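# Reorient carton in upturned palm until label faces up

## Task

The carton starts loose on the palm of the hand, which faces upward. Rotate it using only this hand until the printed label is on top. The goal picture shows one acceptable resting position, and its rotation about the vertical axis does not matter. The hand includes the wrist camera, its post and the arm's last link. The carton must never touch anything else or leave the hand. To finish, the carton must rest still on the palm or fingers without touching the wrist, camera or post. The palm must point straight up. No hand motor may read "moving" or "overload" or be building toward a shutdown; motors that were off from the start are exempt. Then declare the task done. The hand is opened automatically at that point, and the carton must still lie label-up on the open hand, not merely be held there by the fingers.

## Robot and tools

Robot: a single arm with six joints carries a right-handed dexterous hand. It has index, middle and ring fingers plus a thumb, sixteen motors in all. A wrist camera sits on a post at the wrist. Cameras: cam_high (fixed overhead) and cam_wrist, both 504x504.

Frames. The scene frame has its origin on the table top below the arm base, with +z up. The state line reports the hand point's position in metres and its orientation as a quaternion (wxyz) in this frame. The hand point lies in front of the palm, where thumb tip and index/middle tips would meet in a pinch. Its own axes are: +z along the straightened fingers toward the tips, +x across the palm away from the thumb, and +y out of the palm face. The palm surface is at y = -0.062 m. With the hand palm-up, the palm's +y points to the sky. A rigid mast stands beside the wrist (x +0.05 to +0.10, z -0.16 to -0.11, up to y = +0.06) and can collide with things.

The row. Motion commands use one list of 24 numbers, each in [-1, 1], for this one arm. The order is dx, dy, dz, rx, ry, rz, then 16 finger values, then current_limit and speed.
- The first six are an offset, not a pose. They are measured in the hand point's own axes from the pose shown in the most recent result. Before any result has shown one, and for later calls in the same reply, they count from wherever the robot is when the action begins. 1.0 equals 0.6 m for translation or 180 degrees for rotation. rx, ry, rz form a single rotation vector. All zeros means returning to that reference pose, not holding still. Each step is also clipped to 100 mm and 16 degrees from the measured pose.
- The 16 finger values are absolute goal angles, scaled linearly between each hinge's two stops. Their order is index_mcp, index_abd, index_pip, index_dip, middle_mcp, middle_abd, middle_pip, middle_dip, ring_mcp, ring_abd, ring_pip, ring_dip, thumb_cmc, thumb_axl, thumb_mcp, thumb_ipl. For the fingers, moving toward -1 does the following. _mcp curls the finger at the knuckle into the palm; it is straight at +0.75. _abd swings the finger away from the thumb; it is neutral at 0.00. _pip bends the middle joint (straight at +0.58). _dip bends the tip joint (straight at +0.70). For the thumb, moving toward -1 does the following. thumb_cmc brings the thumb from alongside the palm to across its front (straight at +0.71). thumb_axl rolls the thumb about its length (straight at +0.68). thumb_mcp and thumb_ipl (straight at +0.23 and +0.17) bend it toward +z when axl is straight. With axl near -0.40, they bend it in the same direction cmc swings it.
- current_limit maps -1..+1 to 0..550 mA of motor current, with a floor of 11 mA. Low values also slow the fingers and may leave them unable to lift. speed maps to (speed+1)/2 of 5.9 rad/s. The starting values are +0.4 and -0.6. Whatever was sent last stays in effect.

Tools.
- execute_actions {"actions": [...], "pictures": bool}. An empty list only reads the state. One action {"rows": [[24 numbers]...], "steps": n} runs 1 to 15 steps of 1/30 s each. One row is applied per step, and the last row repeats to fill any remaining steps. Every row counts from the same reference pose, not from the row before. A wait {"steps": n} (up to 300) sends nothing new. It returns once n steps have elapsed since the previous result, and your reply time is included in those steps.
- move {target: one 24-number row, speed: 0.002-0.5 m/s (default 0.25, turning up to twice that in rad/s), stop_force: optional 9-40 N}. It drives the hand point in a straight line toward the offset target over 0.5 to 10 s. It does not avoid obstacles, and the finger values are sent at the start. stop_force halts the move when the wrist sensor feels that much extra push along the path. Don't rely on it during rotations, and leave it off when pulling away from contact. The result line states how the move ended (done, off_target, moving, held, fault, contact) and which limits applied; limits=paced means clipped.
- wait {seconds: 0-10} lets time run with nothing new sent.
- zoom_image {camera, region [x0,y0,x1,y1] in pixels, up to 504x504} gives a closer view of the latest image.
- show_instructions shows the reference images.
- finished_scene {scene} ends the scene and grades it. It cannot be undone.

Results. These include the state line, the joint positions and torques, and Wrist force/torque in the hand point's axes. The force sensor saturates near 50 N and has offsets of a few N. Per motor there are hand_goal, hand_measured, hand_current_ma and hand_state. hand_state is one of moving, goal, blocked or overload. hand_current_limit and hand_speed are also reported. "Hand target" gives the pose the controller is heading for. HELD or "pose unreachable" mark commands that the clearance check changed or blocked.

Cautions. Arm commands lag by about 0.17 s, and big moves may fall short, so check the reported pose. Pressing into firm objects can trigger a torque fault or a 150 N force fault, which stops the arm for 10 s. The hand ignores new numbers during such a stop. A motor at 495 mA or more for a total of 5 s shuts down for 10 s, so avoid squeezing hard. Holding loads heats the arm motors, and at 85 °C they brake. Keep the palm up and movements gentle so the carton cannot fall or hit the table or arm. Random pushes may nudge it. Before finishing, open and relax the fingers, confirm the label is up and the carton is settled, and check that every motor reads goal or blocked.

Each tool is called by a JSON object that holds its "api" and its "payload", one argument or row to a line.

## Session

{"api": "execute_actions", "payload": {
  "actions": []
}}

{"api": "show_instructions", "payload": {

}}

Scene clock: 0.00 s of 4800.00 s.
end_effector_position=(+0.6103, +0.0678, +0.4957) hand_goal=(+0.046, +0.000, -0.008, +0.280, +0.046, +0.000, -0.008, +0.280, +0.046, +0.000, -0.008, +0.280, -0.104, +0.266, +0.032, -0.018) hand_measured=(+0.058, +0.000, -0.006, +0.282, +0.060, +0.000, -0.006, +0.282, +0.062, +0.000, -0.006, +0.282, -0.092, +0.270, +0.034, -0.016) hand_current_ma=(+79, +0, +14, +13, +79, +0, +13, +13, +81, +0, +14, +12, +63, +24, +12, +11) hand_state=(goal, goal, goal, goal, goal, goal, goal, goal, goal, goal, goal, goal, goal, goal, goal, goal) hand_current_limit=0.40 hand_speed=-0.60 end_effector_quat_wxyz=(+0.499, +0.459, +0.524, +0.515) end_effector_velocity=(+0.000, -0.000, +0.001) end_effector_angular_velocity=(-0.000, -0.001, +0.000)
Joint positions: [-0.182 -1.166  2.195 -4.192 -1.309 -0.035]
Joint velocities: [ 0.    -0.    -0.001  0.    -0.     0.   ]
Joint torques (N m, as the arm reports them, + toward a larger angle): no reading
Motor temperatures (°C, as the motors report them): [29 26 31 33 33 35]
Wrist force (N, on the end effector, along its own x y z axes, offset not removed): no reading
Wrist torque (N m, same axes, about the end effector's origin, offset not removed): no reading
Hand target: +0.610, +0.068, +0.496; +0.499, +0.459, +0.524, +0.515
camera_calibration (this result's frames):
cam_wrist: T_world_to_cam=[[0.00383076, -0.745969, 0.66597, -0.249638], [-0.715805, -0.467092, -0.519083, 0.670394], [0.698289, -0.474716, -0.535758, -0.00300303], [0, 0, 0, 1]] pos_world=[0.482925, 0.125488, 0.512633]

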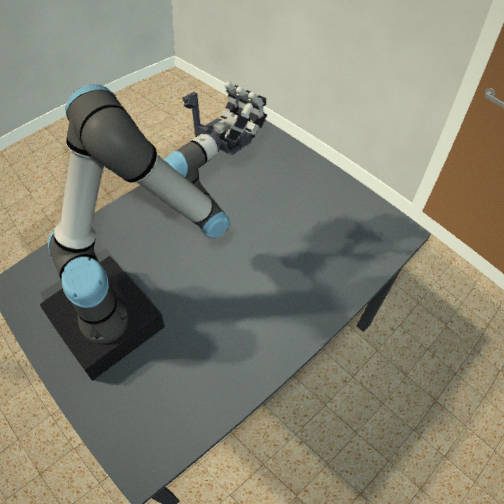

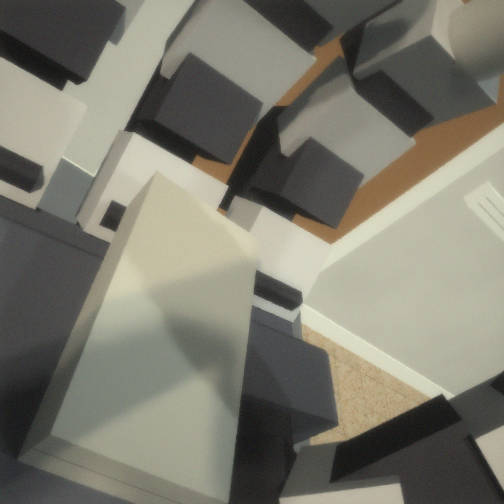

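Reference images for this scene: goal picture from the wrist camera place.

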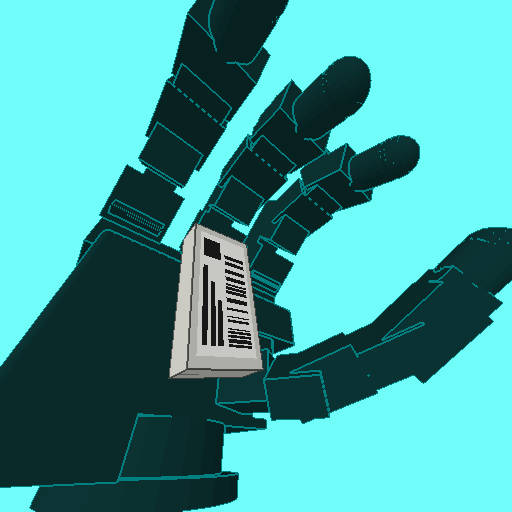

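{"api": "move", "payload": {
  "target": [0,-0.06,0,0.25,0,0, -0.42,0,0.43,0.1, -0.42,0,0.43,0.1, -0.42,0,0.43,0.1, -0.104,0.266,0.032,-0.018, 0.4,-0.6],
  "speed": 0.12
}}

Scene clock: 17.03 s of 4800.00 s.
end_effector_position=(+0.6115, +0.0661, +0.4596) hand_goal=(-0.420, +0.000, +0.430, +0.100, -0.420, +0.000, +0.430, +0.100, -0.420, +0.000, +0.430, +0.100, -0.104, +0.266, +0.032, -0.018) hand_measured=(-0.414, +0.000, +0.428, +0.102, -0.414, +0.000, +0.430, +0.102, -0.414, +0.000, +0.428, +0.102, -0.094, +0.270, +0.030, -0.018) hand_current_ma=(+36, +0, -5, +12, +38, +0, -5, +12, +36, +0, -5, +12, +51, +24, -9, +7) hand_state=(goal, goal, goal, goal, goal, goal, goal, goal, goal, goal, goal, goal, goal, goal, goal, goal) hand_current_limit=0.40 hand_speed=-0.60 end_effector_quat_wxyz=(+0.286, +0.616, +0.681, +0.276) end_effector_velocity=(+0.001, +0.000, +0.000) end_effector_angular_velocity=(-0.002, +0.011, +0.001)
Joint positions: [-0.163 -1.667  2.171 -2.872 -1.424 -0.197]
Joint velocities: [ 0.001 -0.003 -0.008  0.021 -0.003 -0.003]
Joint torques (N m, as the arm reports them, + toward a larger angle): [  7.07 -21.09 -36.1   -2.04  -2.96  -1.43]
Motor temperatures (°C, as the motors report them): [29 26 31 33 33 35]
Wrist force (N, on the end effector, along its own x y z axes, offset not removed): [2.8 -3.0 -3.3]
Wrist torque (N m, same axes, about the end effector's origin, offset not removed): [0.01 -0.23 0.23]
Hand target: +0.611, +0.066, +0.460; +0.285, +0.616, +0.681, +0.276
Off the commanded pose: 0.000 m, 0 deg.
move: done
camera_calibration (this result's frames):
cam_wrist: T_world_to_cam=[[0.462234, -0.717067, 0.521685, -0.442766], [-0.879587, -0.445422, 0.16711, 0.435013], [0.112541, -0.536111, -0.836612, 0.476533], [0, 0, 0, 1]] pos_world=[0.533664, 0.131746, 0.556962]

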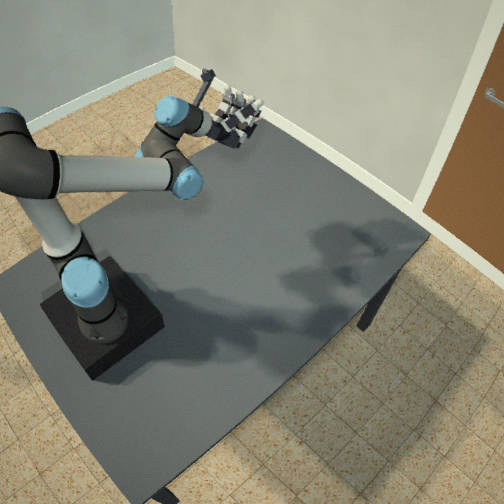

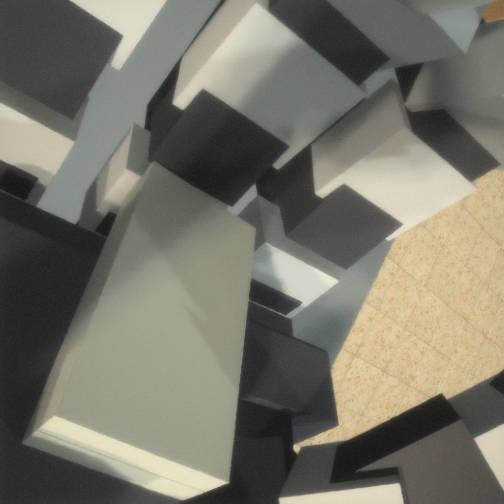

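{"api": "move", "payload": {
  "target": [0,-0.03,0.03,0.195,0,0, -0.5,0,0.43,0.1, -0.5,0,0.43,0.1, -0.5,0,0.43,0.1, -0.104,0.266,0.032,-0.018, 0.4,-0.8],
  "speed": 0.1
}}

Scene clock: 25.83 s of 4800.00 s.
end_effector_position=(+0.6123, +0.0649, +0.4342) hand_goal=(-0.500, +0.000, +0.430, +0.100, -0.500, +0.000, +0.430, +0.100, -0.500, +0.000, +0.430, +0.100, -0.104, +0.266, +0.032, -0.018) hand_measured=(-0.482, +0.000, +0.430, +0.102, -0.478, +0.000, +0.430, +0.102, -0.480, +0.000, +0.430, +0.102, -0.100, +0.270, +0.030, -0.018) hand_current_ma=(+106, +0, +1, +12, +125, +0, +1, +12, +110, +0, +1, +12, +20, +24, -17, +6) hand_state=(goal, goal, goal, goal, blocked, goal, goal, goal, blocked, goal, goal, goal, goal, goal, goal, goal) hand_current_limit=0.40 hand_speed=-0.80 end_effector_quat_wxyz=(+0.087, +0.673, +0.732, +0.058) end_effector_velocity=(+0.000, +0.000, -0.000) end_effector_angular_velocity=(-0.001, +0.013, +0.001)
Joint positions: [-0.107 -1.6    1.737 -1.909 -1.573 -0.189]
Joint velocities: [ 0.001  0.006 -0.012  0.019 -0.003 -0.   ]
Joint torques (N m, as the arm reports them, + toward a larger angle): [  8.38 -12.91 -37.25  -1.63  -2.43   1.39]
Motor temperatures (°C, as the motors report them): [29 26 31 33 33 35]
Wrist force (N, on the end effector, along its own x y z axes, offset not removed): [-0.3 0.4 -2.5]
Wrist torque (N m, same axes, about the end effector's origin, offset not removed): [0.62 0.04 0.02]
Hand target: +0.612, +0.065, +0.434; +0.087, +0.673, +0.732, +0.058
Off the commanded pose: 0.000 m, 0 deg.
move: done
camera_calibration (this result's frames):
cam_wrist: T_world_to_cam=[[0.667017, -0.716978, 0.20256, -0.417635], [-0.632254, -0.400893, 0.662978, 0.0698104], [-0.394136, -0.570287, -0.720714, 0.716695], [0, 0, 0, 1]] pos_world=[0.605183, 0.137273, 0.554846]

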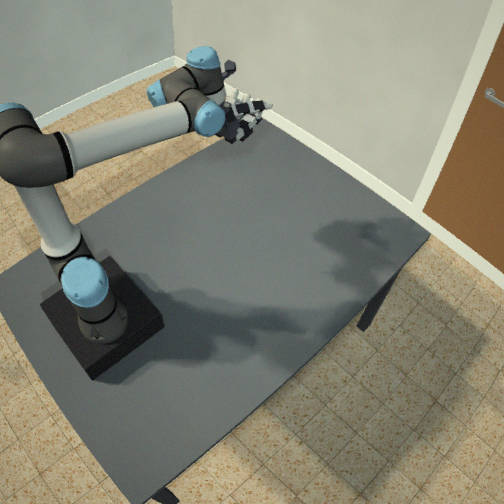

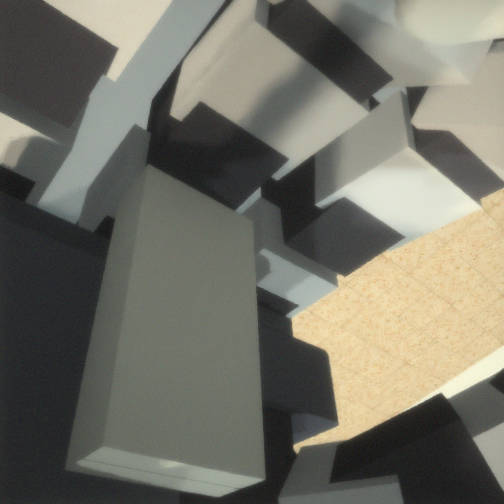

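{"api": "move", "payload": {
  "target": [0,0,0.02,0.1,0,0, -0.58,0,0.25,0.1, -0.58,0,0.25,0.1, -0.58,0,0.25,0.1, -0.104,0.266,0.032,-0.018, 0.4,-0.9],
  "speed": 0.06
}}

Scene clock: 35.13 s of 4800.00 s.
end_effector_position=(+0.6148, +0.0645, +0.4226) hand_goal=(-0.580, +0.000, +0.250, +0.100, -0.580, +0.000, +0.250, +0.100, -0.580, +0.000, +0.250, +0.100, -0.104, +0.266, +0.032, -0.018) hand_measured=(-0.558, +0.000, +0.260, +0.102, -0.550, +0.000, +0.256, +0.102, -0.554, +0.000, +0.258, +0.102, -0.102, +0.270, +0.030, -0.018) hand_current_ma=(+138, +0, +46, +12, +176, +0, +40, +12, +143, +0, +43, +12, +8, +24, -18, +6) hand_state=(blocked, goal, goal, goal, blocked, goal, goal, goal, blocked, goal, goal, goal, goal, goal, goal, goal) hand_current_limit=0.40 hand_speed=-0.90 end_effector_quat_wxyz=(-0.019, +0.679, +0.732, -0.056) end_effector_velocity=(+0.000, -0.000, -0.001) end_effector_angular_velocity=(-0.001, +0.015, -0.002)
Joint positions: [-0.081 -1.435  1.44  -1.467 -1.628 -0.153]
Joint velocities: [ 0.001  0.009 -0.015  0.021 -0.002  0.003]
Joint torques (N m, as the arm reports them, + toward a larger angle): [  5.46 -16.79 -34.56  -1.38  -2.69   1.21]
Motor temperatures (°C, as the motors report them): [29 26 31 33 33 35]
Wrist force (N, on the end effector, along its own x y z axes, offset not removed): [0.7 -0.3 -1.3]
Wrist torque (N m, same axes, about the end effector's origin, offset not removed): [0.58 0.05 -0.10]
Hand target: +0.615, +0.064, +0.423; -0.019, +0.679, +0.732, -0.057
Off the commanded pose: 0.000 m, 0 deg.
move: done
camera_calibration (this result's frames):
cam_wrist: T_world_to_cam=[[0.688602, -0.725098, 0.00774144, -0.347616], [-0.403354, -0.374137, 0.835061, -0.136259], [-0.602604, -0.578147, -0.550103, 0.765611], [0, 0, 0, 1]] pos_world=[0.645769, 0.139601, 0.537641]

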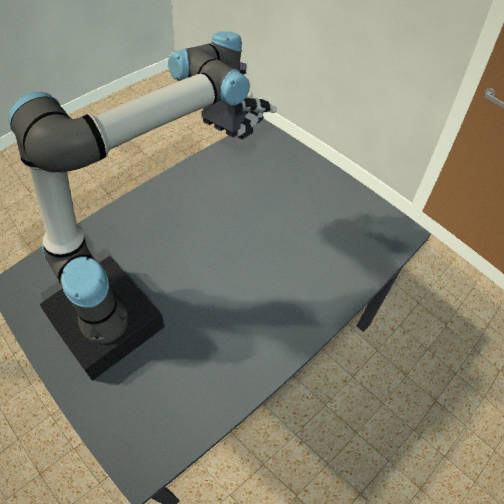

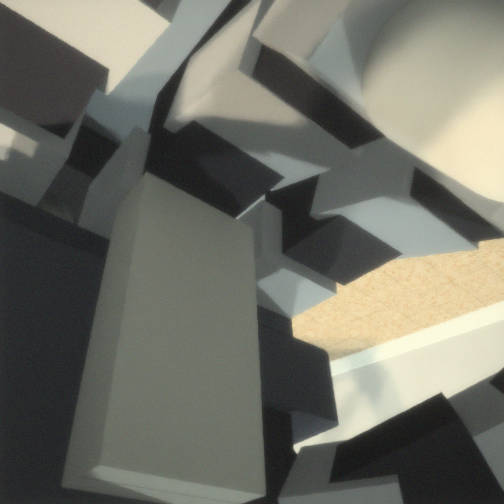

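{"api": "move", "payload": {
  "target": [0,0,0,0.06,0,0, -0.66,0,0.25,0.1, -0.66,0,0.25,0.1, -0.66,0,0.25,0.1, -0.104,0.266,0.032,-0.018, 0.4,-0.95],
  "speed": 0.05
}}

Scene clock: 48.33 s of 4800.00 s.
end_effector_position=(+0.6147, +0.0645, +0.4226) hand_goal=(-0.660, +0.000, +0.250, +0.100, -0.660, +0.000, +0.250, +0.100, -0.660, +0.000, +0.250, +0.100, -0.104, +0.266, +0.032, -0.018) hand_measured=(-0.638, +0.000, +0.260, +0.102, -0.634, +0.000, +0.258, +0.102, -0.632, +0.000, +0.258, +0.102, -0.104, +0.270, +0.030, -0.018) hand_current_ma=(+141, +0, +46, +12, +155, +0, +45, +14, +146, +0, +43, +12, +3, +24, -18, +6) hand_state=(blocked, goal, goal, goal, blocked, goal, goal, goal, blocked, goal, goal, goal, goal, goal, goal, goal) hand_current_limit=0.40 hand_speed=-0.95 end_effector_quat_wxyz=(-0.082, +0.674, +0.724, -0.124) end_effector_velocity=(+0.000, +0.000, +0.000) end_effector_angular_velocity=(-0.001, +0.012, -0.000)
Joint positions: [-0.068 -1.312  1.226 -1.19  -1.652 -0.128]
Joint velocities: [ 0.001  0.01  -0.016  0.018 -0.001  0.001]
Joint torques (N m, as the arm reports them, + toward a larger angle): [  6.09 -23.08 -34.06  -0.58  -3.02   1.1 ]
Motor temperatures (°C, as the motors report them): [29 26 31 33 33 35]
Wrist force (N, on the end effector, along its own x y z axes, offset not removed): [0.1 -0.6 -1.6]
Wrist torque (N m, same axes, about the end effector's origin, offset not removed): [0.61 -0.08 -0.09]
Hand target: +0.615, +0.064, +0.423; -0.082, +0.674, +0.723, -0.125
Off the commanded pose: 0.000 m, 0 deg.
move: done
camera_calibration (this result's frames):
cam_wrist: T_world_to_cam=[[0.672305, -0.732255, -0.108667, -0.287932], [-0.244585, -0.358271, 0.901011, -0.262798], [-0.698702, -0.579175, -0.419966, 0.769765], [0, 0, 0, 1]] pos_world=[0.667138, 0.140836, 0.52877]

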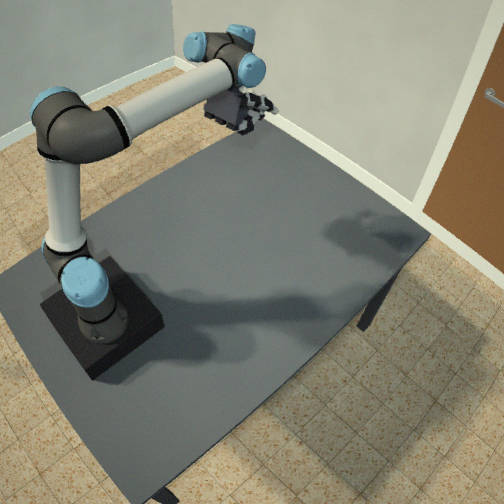

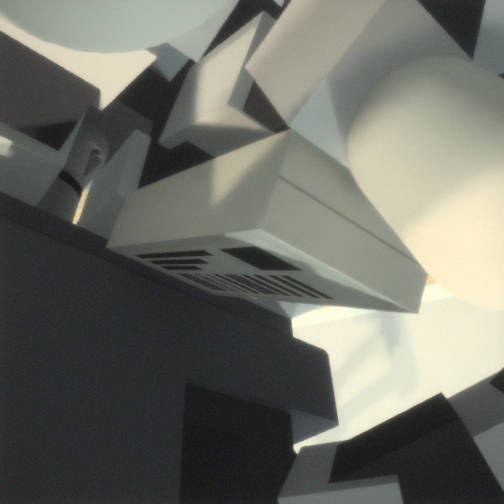

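{"api": "move", "payload": {
  "target": [0,0,0,0,0,0, -0.66,0,0.42,0.3, -0.66,0,0.42,0.3, -0.66,0,0.42,0.3, -0.104,0.266,0.032,-0.018, 0.4,-0.96],
  "speed": 0.05
}}

Scene clock: 56.50 s of 4800.00 s.
end_effector_position=(+0.6147, +0.0645, +0.4226) hand_goal=(-0.660, +0.000, +0.420, +0.300, -0.660, +0.000, +0.420, +0.300, -0.660, +0.000, +0.420, +0.300, -0.104, +0.266, +0.032, -0.018) hand_measured=(-0.638, +0.000, +0.420, +0.298, -0.634, +0.000, +0.422, +0.298, -0.632, +0.000, +0.420, +0.298, -0.104, +0.270, +0.030, -0.018) hand_current_ma=(+141, +0, +3, -12, +155, +0, +10, -11, +146, +0, +2, -11, +3, +24, -18, +6) hand_state=(blocked, goal, goal, goal, blocked, goal, goal, goal, blocked, goal, goal, goal, goal, goal, goal, goal) hand_current_limit=0.40 hand_speed=-0.96 end_effector_quat_wxyz=(-0.082, +0.674, +0.724, -0.124) end_effector_velocity=(-0.000, +0.000, +0.000) end_effector_angular_velocity=(+0.000, +0.000, +0.000)
Joint positions: [-0.068 -1.312  1.226 -1.19  -1.652 -0.128]
Joint velocities: [-0. -0.  0.  0.  0. -0.]
Joint torques (N m, as the arm reports them, + toward a larger angle): [ -7.92 -38.76 -16.69  -3.88   2.11  -1.33]
Motor temperatures (°C, as the motors report them): [29 26 31 33 33 35]
Wrist force (N, on the end effector, along its own x y z axes, offset not removed): [-0.2 -3.2 -0.9]
Wrist torque (N m, same axes, about the end effector's origin, offset not removed): [0.30 0.09 -0.08]
Hand target: +0.615, +0.064, +0.423; -0.082, +0.674, +0.724, -0.124
Off the commanded pose: 0.000 m, 0 deg.
move: done
camera_calibration (this result's frames):
cam_wrist: T_world_to_cam=[[0.672305, -0.732255, -0.108667, -0.287932], [-0.244585, -0.358271, 0.901011, -0.262798], [-0.698702, -0.579175, -0.419966, 0.769765], [0, 0, 0, 1]] pos_world=[0.667138, 0.140836, 0.52877]

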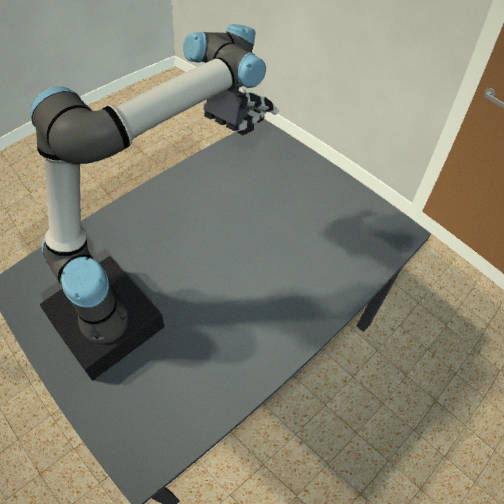

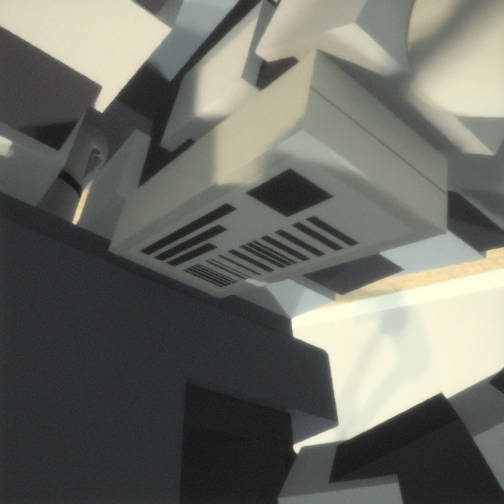

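{"api": "move", "payload": {
  "target": [0,0,0,-0.111,0,0, -0.386,0,0.5,0.3, -0.386,0,0.5,0.3, -0.386,0,0.5,0.3, -0.104,0.266,0.032,-0.018, 0.4,-0.964],
  "speed": 0.06
}}

Scene clock: 65.40 s of 4800.00 s.
end_effector_position=(+0.6147, +0.0645, +0.4225) hand_goal=(-0.386, +0.000, +0.500, +0.300, -0.386, +0.000, +0.500, +0.300, -0.386, +0.000, +0.500, +0.300, -0.104, +0.266, +0.032, -0.018) hand_measured=(-0.378, +0.000, +0.500, +0.298, -0.372, +0.000, +0.502, +0.298, -0.376, +0.000, +0.500, +0.298, -0.104, +0.270, +0.030, -0.018) hand_current_ma=(+51, +0, +3, -12, +75, +0, +10, -11, +52, +0, +3, -11, +3, +24, -18, +6) hand_state=(goal, goal, goal, goal, goal, goal, goal, goal, goal, goal, goal, goal, goal, goal, goal, goal) hand_current_limit=0.40 hand_speed=-0.96 end_effector_quat_wxyz=(+0.036, +0.678, +0.734, +0.003) end_effector_velocity=(-0.000, +0.000, -0.000) end_effector_angular_velocity=(+0.000, -0.001, -0.000)
Joint positions: [-0.094 -1.524  1.61  -1.708 -1.602 -0.173]
Joint velocities: [ 0.    -0.     0.002 -0.002  0.     0.   ]
Joint torques (N m, as the arm reports them, + toward a larger angle): [ -9.05 -28.59 -17.88  -4.59   2.16  -1.15]
Motor temperatures (°C, as the motors report them): [29 26 31 33 33 35]
Wrist force (N, on the end effector, along its own x y z axes, offset not removed): [5.4 -1.8 -2.9]
Wrist torque (N m, same axes, about the end effector's origin, offset not removed): [0.56 -0.66 0.57]
Hand target: +0.615, +0.064, +0.423; +0.036, +0.678, +0.734, +0.003
Off the commanded pose: 0.000 m, 0 deg.
move: done
camera_calibration (this result's frames):
cam_wrist: T_world_to_cam=[[0.685075, -0.720235, 0.109245, -0.388638], [-0.528383, -0.38805, 0.755135, -0.0247015], [-0.501481, -0.575047, -0.646403, 0.74391], [0, 0, 0, 1]] pos_world=[0.626251, 0.138287, 0.541976]

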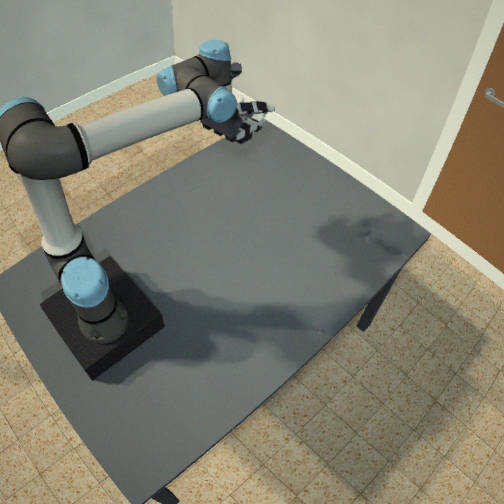

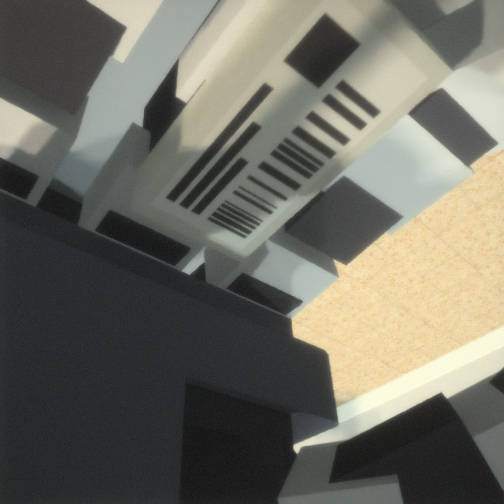

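{"api": "move", "payload": {
  "target": [0,0,-0.055,-0.25,0,0, 0.19,0,0.5,0.3, 0.19,0,0.5,0.3, 0.19,0,0.5,0.3, -0.104,0.266,0.032,-0.018, 0.4,-0.964],
  "speed": 0.06
}}

Scene clock: 78.47 s of 4800.00 s.
end_effector_position=(+0.6128, +0.0660, +0.4554) hand_goal=(+0.190, +0.000, +0.500, +0.300, +0.190, +0.000, +0.500, +0.300, +0.190, +0.000, +0.500, +0.300, -0.104, +0.266, +0.032, -0.018) hand_measured=(+0.198, +0.000, +0.500, +0.298, +0.204, +0.000, +0.502, +0.298, +0.200, +0.000, +0.500, +0.298, -0.104, +0.270, +0.030, -0.018) hand_current_ma=(+51, +0, +3, -12, +75, +0, +10, -11, +53, +0, +3, -11, +4, +24, -18, +6) hand_state=(goal, goal, goal, goal, goal, goal, goal, goal, goal, goal, goal, goal, goal, goal, goal, goal) hand_current_limit=0.40 hand_speed=-0.96 end_effector_quat_wxyz=(+0.293, +0.612, +0.678, +0.284) end_effector_velocity=(+0.000, -0.000, +0.000) end_effector_angular_velocity=(+0.000, -0.002, -0.000)
Joint positions: [-0.165 -1.65   2.188 -2.929 -1.418 -0.195]
Joint velocities: [-0.     0.001  0.    -0.004  0.     0.   ]
Joint torques (N m, as the arm reports them, + toward a larger angle): [ -9.31  -9.33 -15.    -5.26   2.63   1.41]
Motor temperatures (°C, as the motors report them): [29 26 31 33 33 35]
Wrist force (N, on the end effector, along its own x y z axes, offset not removed): [-1.6 1.6 2.6]
Wrist torque (N m, same axes, about the end effector's origin, offset not removed): [0.23 0.32 -0.15]
Hand target: +0.613, +0.066, +0.455; +0.293, +0.612, +0.677, +0.284
Off the commanded pose: 0.000 m, 0 deg.
move: done
camera_calibration (this result's frames):
cam_wrist: T_world_to_cam=[[0.451071, -0.717428, 0.530878, -0.43863], [-0.882624, -0.446779, 0.146161, 0.448369], [0.132325, -0.534495, -0.834749, 0.459782], [0, 0, 0, 1]] pos_world=[0.532754, 0.131387, 0.551128]

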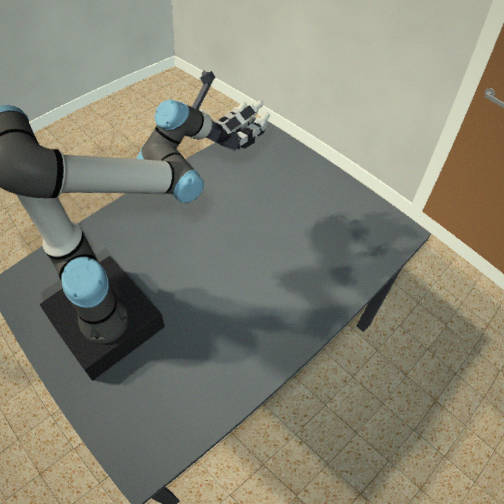

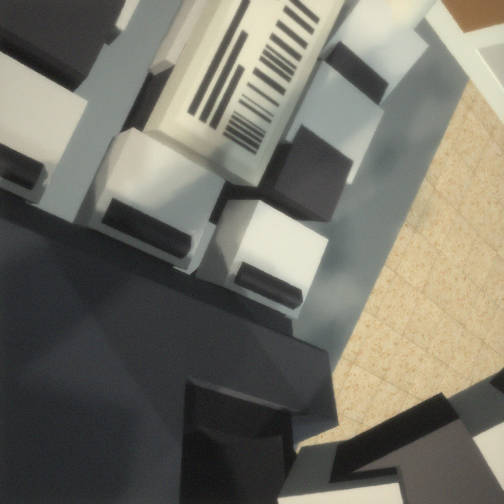

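{"api": "move", "payload": {
  "target": [0,0.045,-0.04,-0.233,0,0, 0.68,0,0.5,0.2, 0.68,0,0.5,0.2, 0.68,0,0.5,0.2, -0.104,0.266,0.032,-0.018, 0.4,-0.971],
  "speed": 0.06
}}

{"api": "zoom_image", "payload": {
  "camera": "cam_high",
  "region": [170, 60, 300, 190]
}}

Scene clock: 97.47 s of 4800.00 s.
end_effector_position=(+0.6129, +0.0679, +0.4917) hand_goal=(+0.680, +0.000, +0.500, +0.200, +0.680, +0.000, +0.500, +0.200, +0.680, +0.000, +0.500, +0.200, -0.104, +0.266, +0.032, -0.018) hand_measured=(+0.688, +0.000, +0.500, +0.204, +0.692, +0.000, +0.502, +0.204, +0.690, +0.000, +0.500, +0.204, -0.102, +0.270, +0.030, -0.018) hand_current_ma=(+51, +0, +3, +19, +72, +0, +10, +19, +53, +0, +3, +18, +11, +24, -18, +6) hand_state=(goal, goal, goal, goal, goal, goal, goal, goal, goal, goal, goal, goal, goal, goal, goal, goal) hand_current_limit=0.40 hand_speed=-0.97 end_effector_quat_wxyz=(+0.492, +0.467, +0.531, +0.507) end_effector_velocity=(-0.000, -0.000, +0.000) end_effector_angular_velocity=(+0.001, -0.000, -0.000)
Joint positions: [-0.182 -1.177  2.202 -4.158 -1.31  -0.042]
Joint velocities: [-0.    -0.     0.    -0.    -0.     0.001]
Joint torques (N m, as the arm reports them, + toward a larger angle): [  6.07 -20.13 -24.99  -3.63  -1.11   1.19]
Motor temperatures (°C, as the motors report them): [29 26 31 33 33 35]
Wrist force (N, on the end effector, along its own x y z axes, offset not removed): [-0.4 -2.6 -4.0]
Wrist torque (N m, same axes, about the end effector's origin, offset not removed): [0.33 0.09 -0.09]
Hand target: +0.613, +0.068, +0.492; +0.492, +0.467, +0.531, +0.507
Off the commanded pose: 0.000 m, 0 deg.
move: done
camera_calibration (this result's frames):
cam_wrist: T_world_to_cam=[[0.0221474, -0.744402, 0.667364, -0.25899], [-0.731135, -0.467341, -0.497025, 0.668763], [0.681873, -0.476925, -0.554609, 0.0125644], [0, 0, 0, 1]] pos_world=[0.486125, 0.12574, 0.512201]

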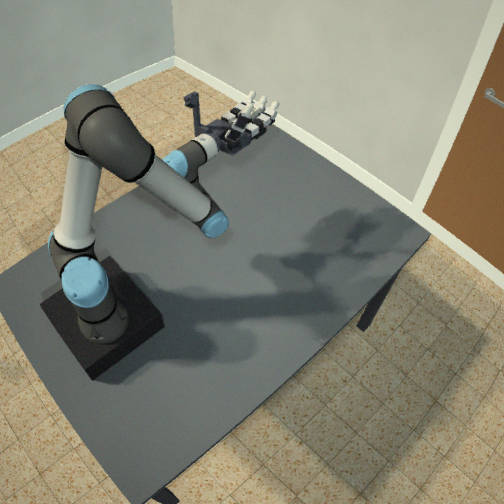

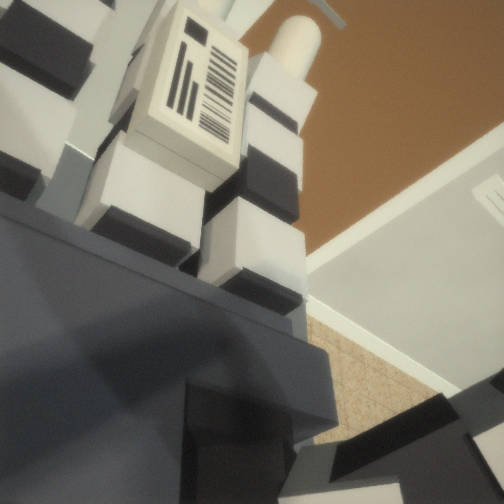

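Region (170, 60, 300, 190) of cam_high's 504x504 image, scaled by 3.877, with more detail than that image has.

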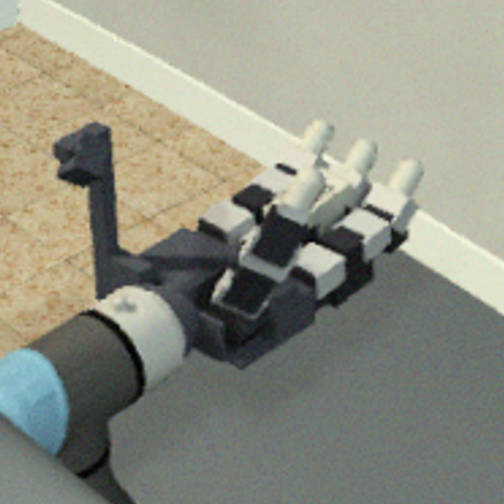

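{"api": "move", "payload": {
  "target": [0,0,0,0,0,0.0156, 0.72,0,0.56,0.5, 0.72,0,0.56,0.5, 0.72,0,0.56,0.5, -0.104,0.266,0.032,-0.018, 0.4,-0.93],
  "speed": 0.03
}}

Scene clock: 105.07 s of 4800.00 s.
end_effector_position=(+0.6129, +0.0679, +0.4917) hand_goal=(+0.720, +0.000, +0.560, +0.500, +0.720, +0.000, +0.560, +0.500, +0.720, +0.000, +0.560, +0.500, -0.104, +0.266, +0.032, -0.018) hand_measured=(+0.728, +0.000, +0.560, +0.498, +0.732, +0.000, +0.562, +0.498, +0.730, +0.000, +0.560, +0.498, -0.102, +0.270, +0.030, -0.018) hand_current_ma=(+52, +0, +3, -12, +74, +0, +6, -12, +53, +0, +3, -11, +14, +24, -18, +6) hand_state=(goal, goal, goal, goal, goal, goal, goal, goal, goal, goal, goal, goal, goal, goal, goal, goal) hand_current_limit=0.40 hand_speed=-0.93 end_effector_quat_wxyz=(+0.480, +0.479, +0.520, +0.519) end_effector_velocity=(-0.000, -0.000, +0.000) end_effector_angular_velocity=(+0.000, -0.001, -0.000)
Joint positions: [-0.171 -1.179  2.201 -4.154 -1.321  0.007]
Joint velocities: [-0.    -0.     0.    -0.001 -0.     0.   ]
Joint torques (N m, as the arm reports them, + toward a larger angle): [  7.47 -33.5  -24.95  -0.57  -2.73   1.12]
Motor temperatures (°C, as the motors report them): [29 26 31 33 33 35]
Wrist force (N, on the end effector, along its own x y z axes, offset not removed): [1.9 -4.2 0.9]
Wrist torque (N m, same axes, about the end effector's origin, offset not removed): [-0.32 -0.22 -0.03]
Hand target: +0.613, +0.068, +0.492; +0.480, +0.479, +0.520, +0.519
Off the commanded pose: 0.000 m, 0 deg.
move: done
camera_calibration (this result's frames):
cam_wrist: T_world_to_cam=[[0.0246829, -0.776095, 0.630133, -0.240085], [-0.733122, -0.442583, -0.516384, 0.67782], [0.679649, -0.449219, -0.579896, 0.0244761], [0, 0, 0, 1]] pos_world=[0.486216, 0.124658, 0.515495]

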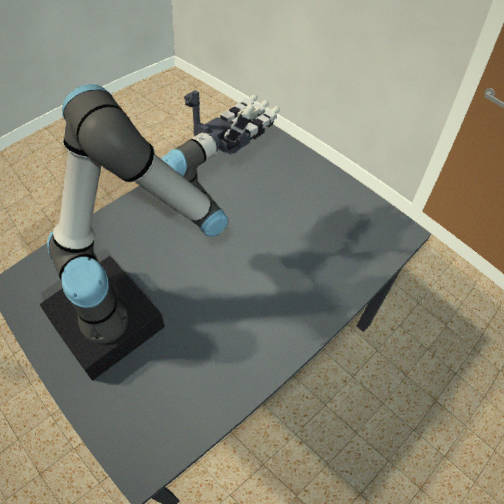

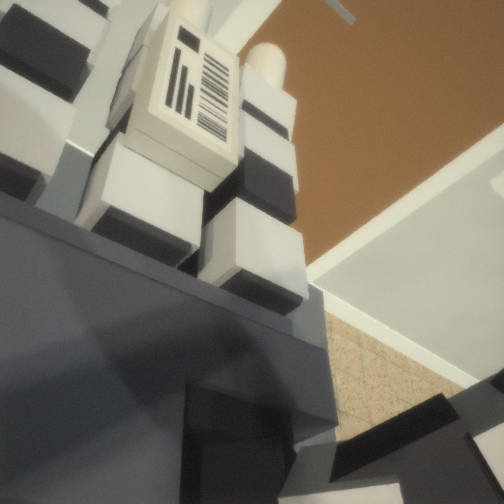

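{"api": "finished_scene", "payload": {
  "scene": 2
}}

The scene is finished: the task was done.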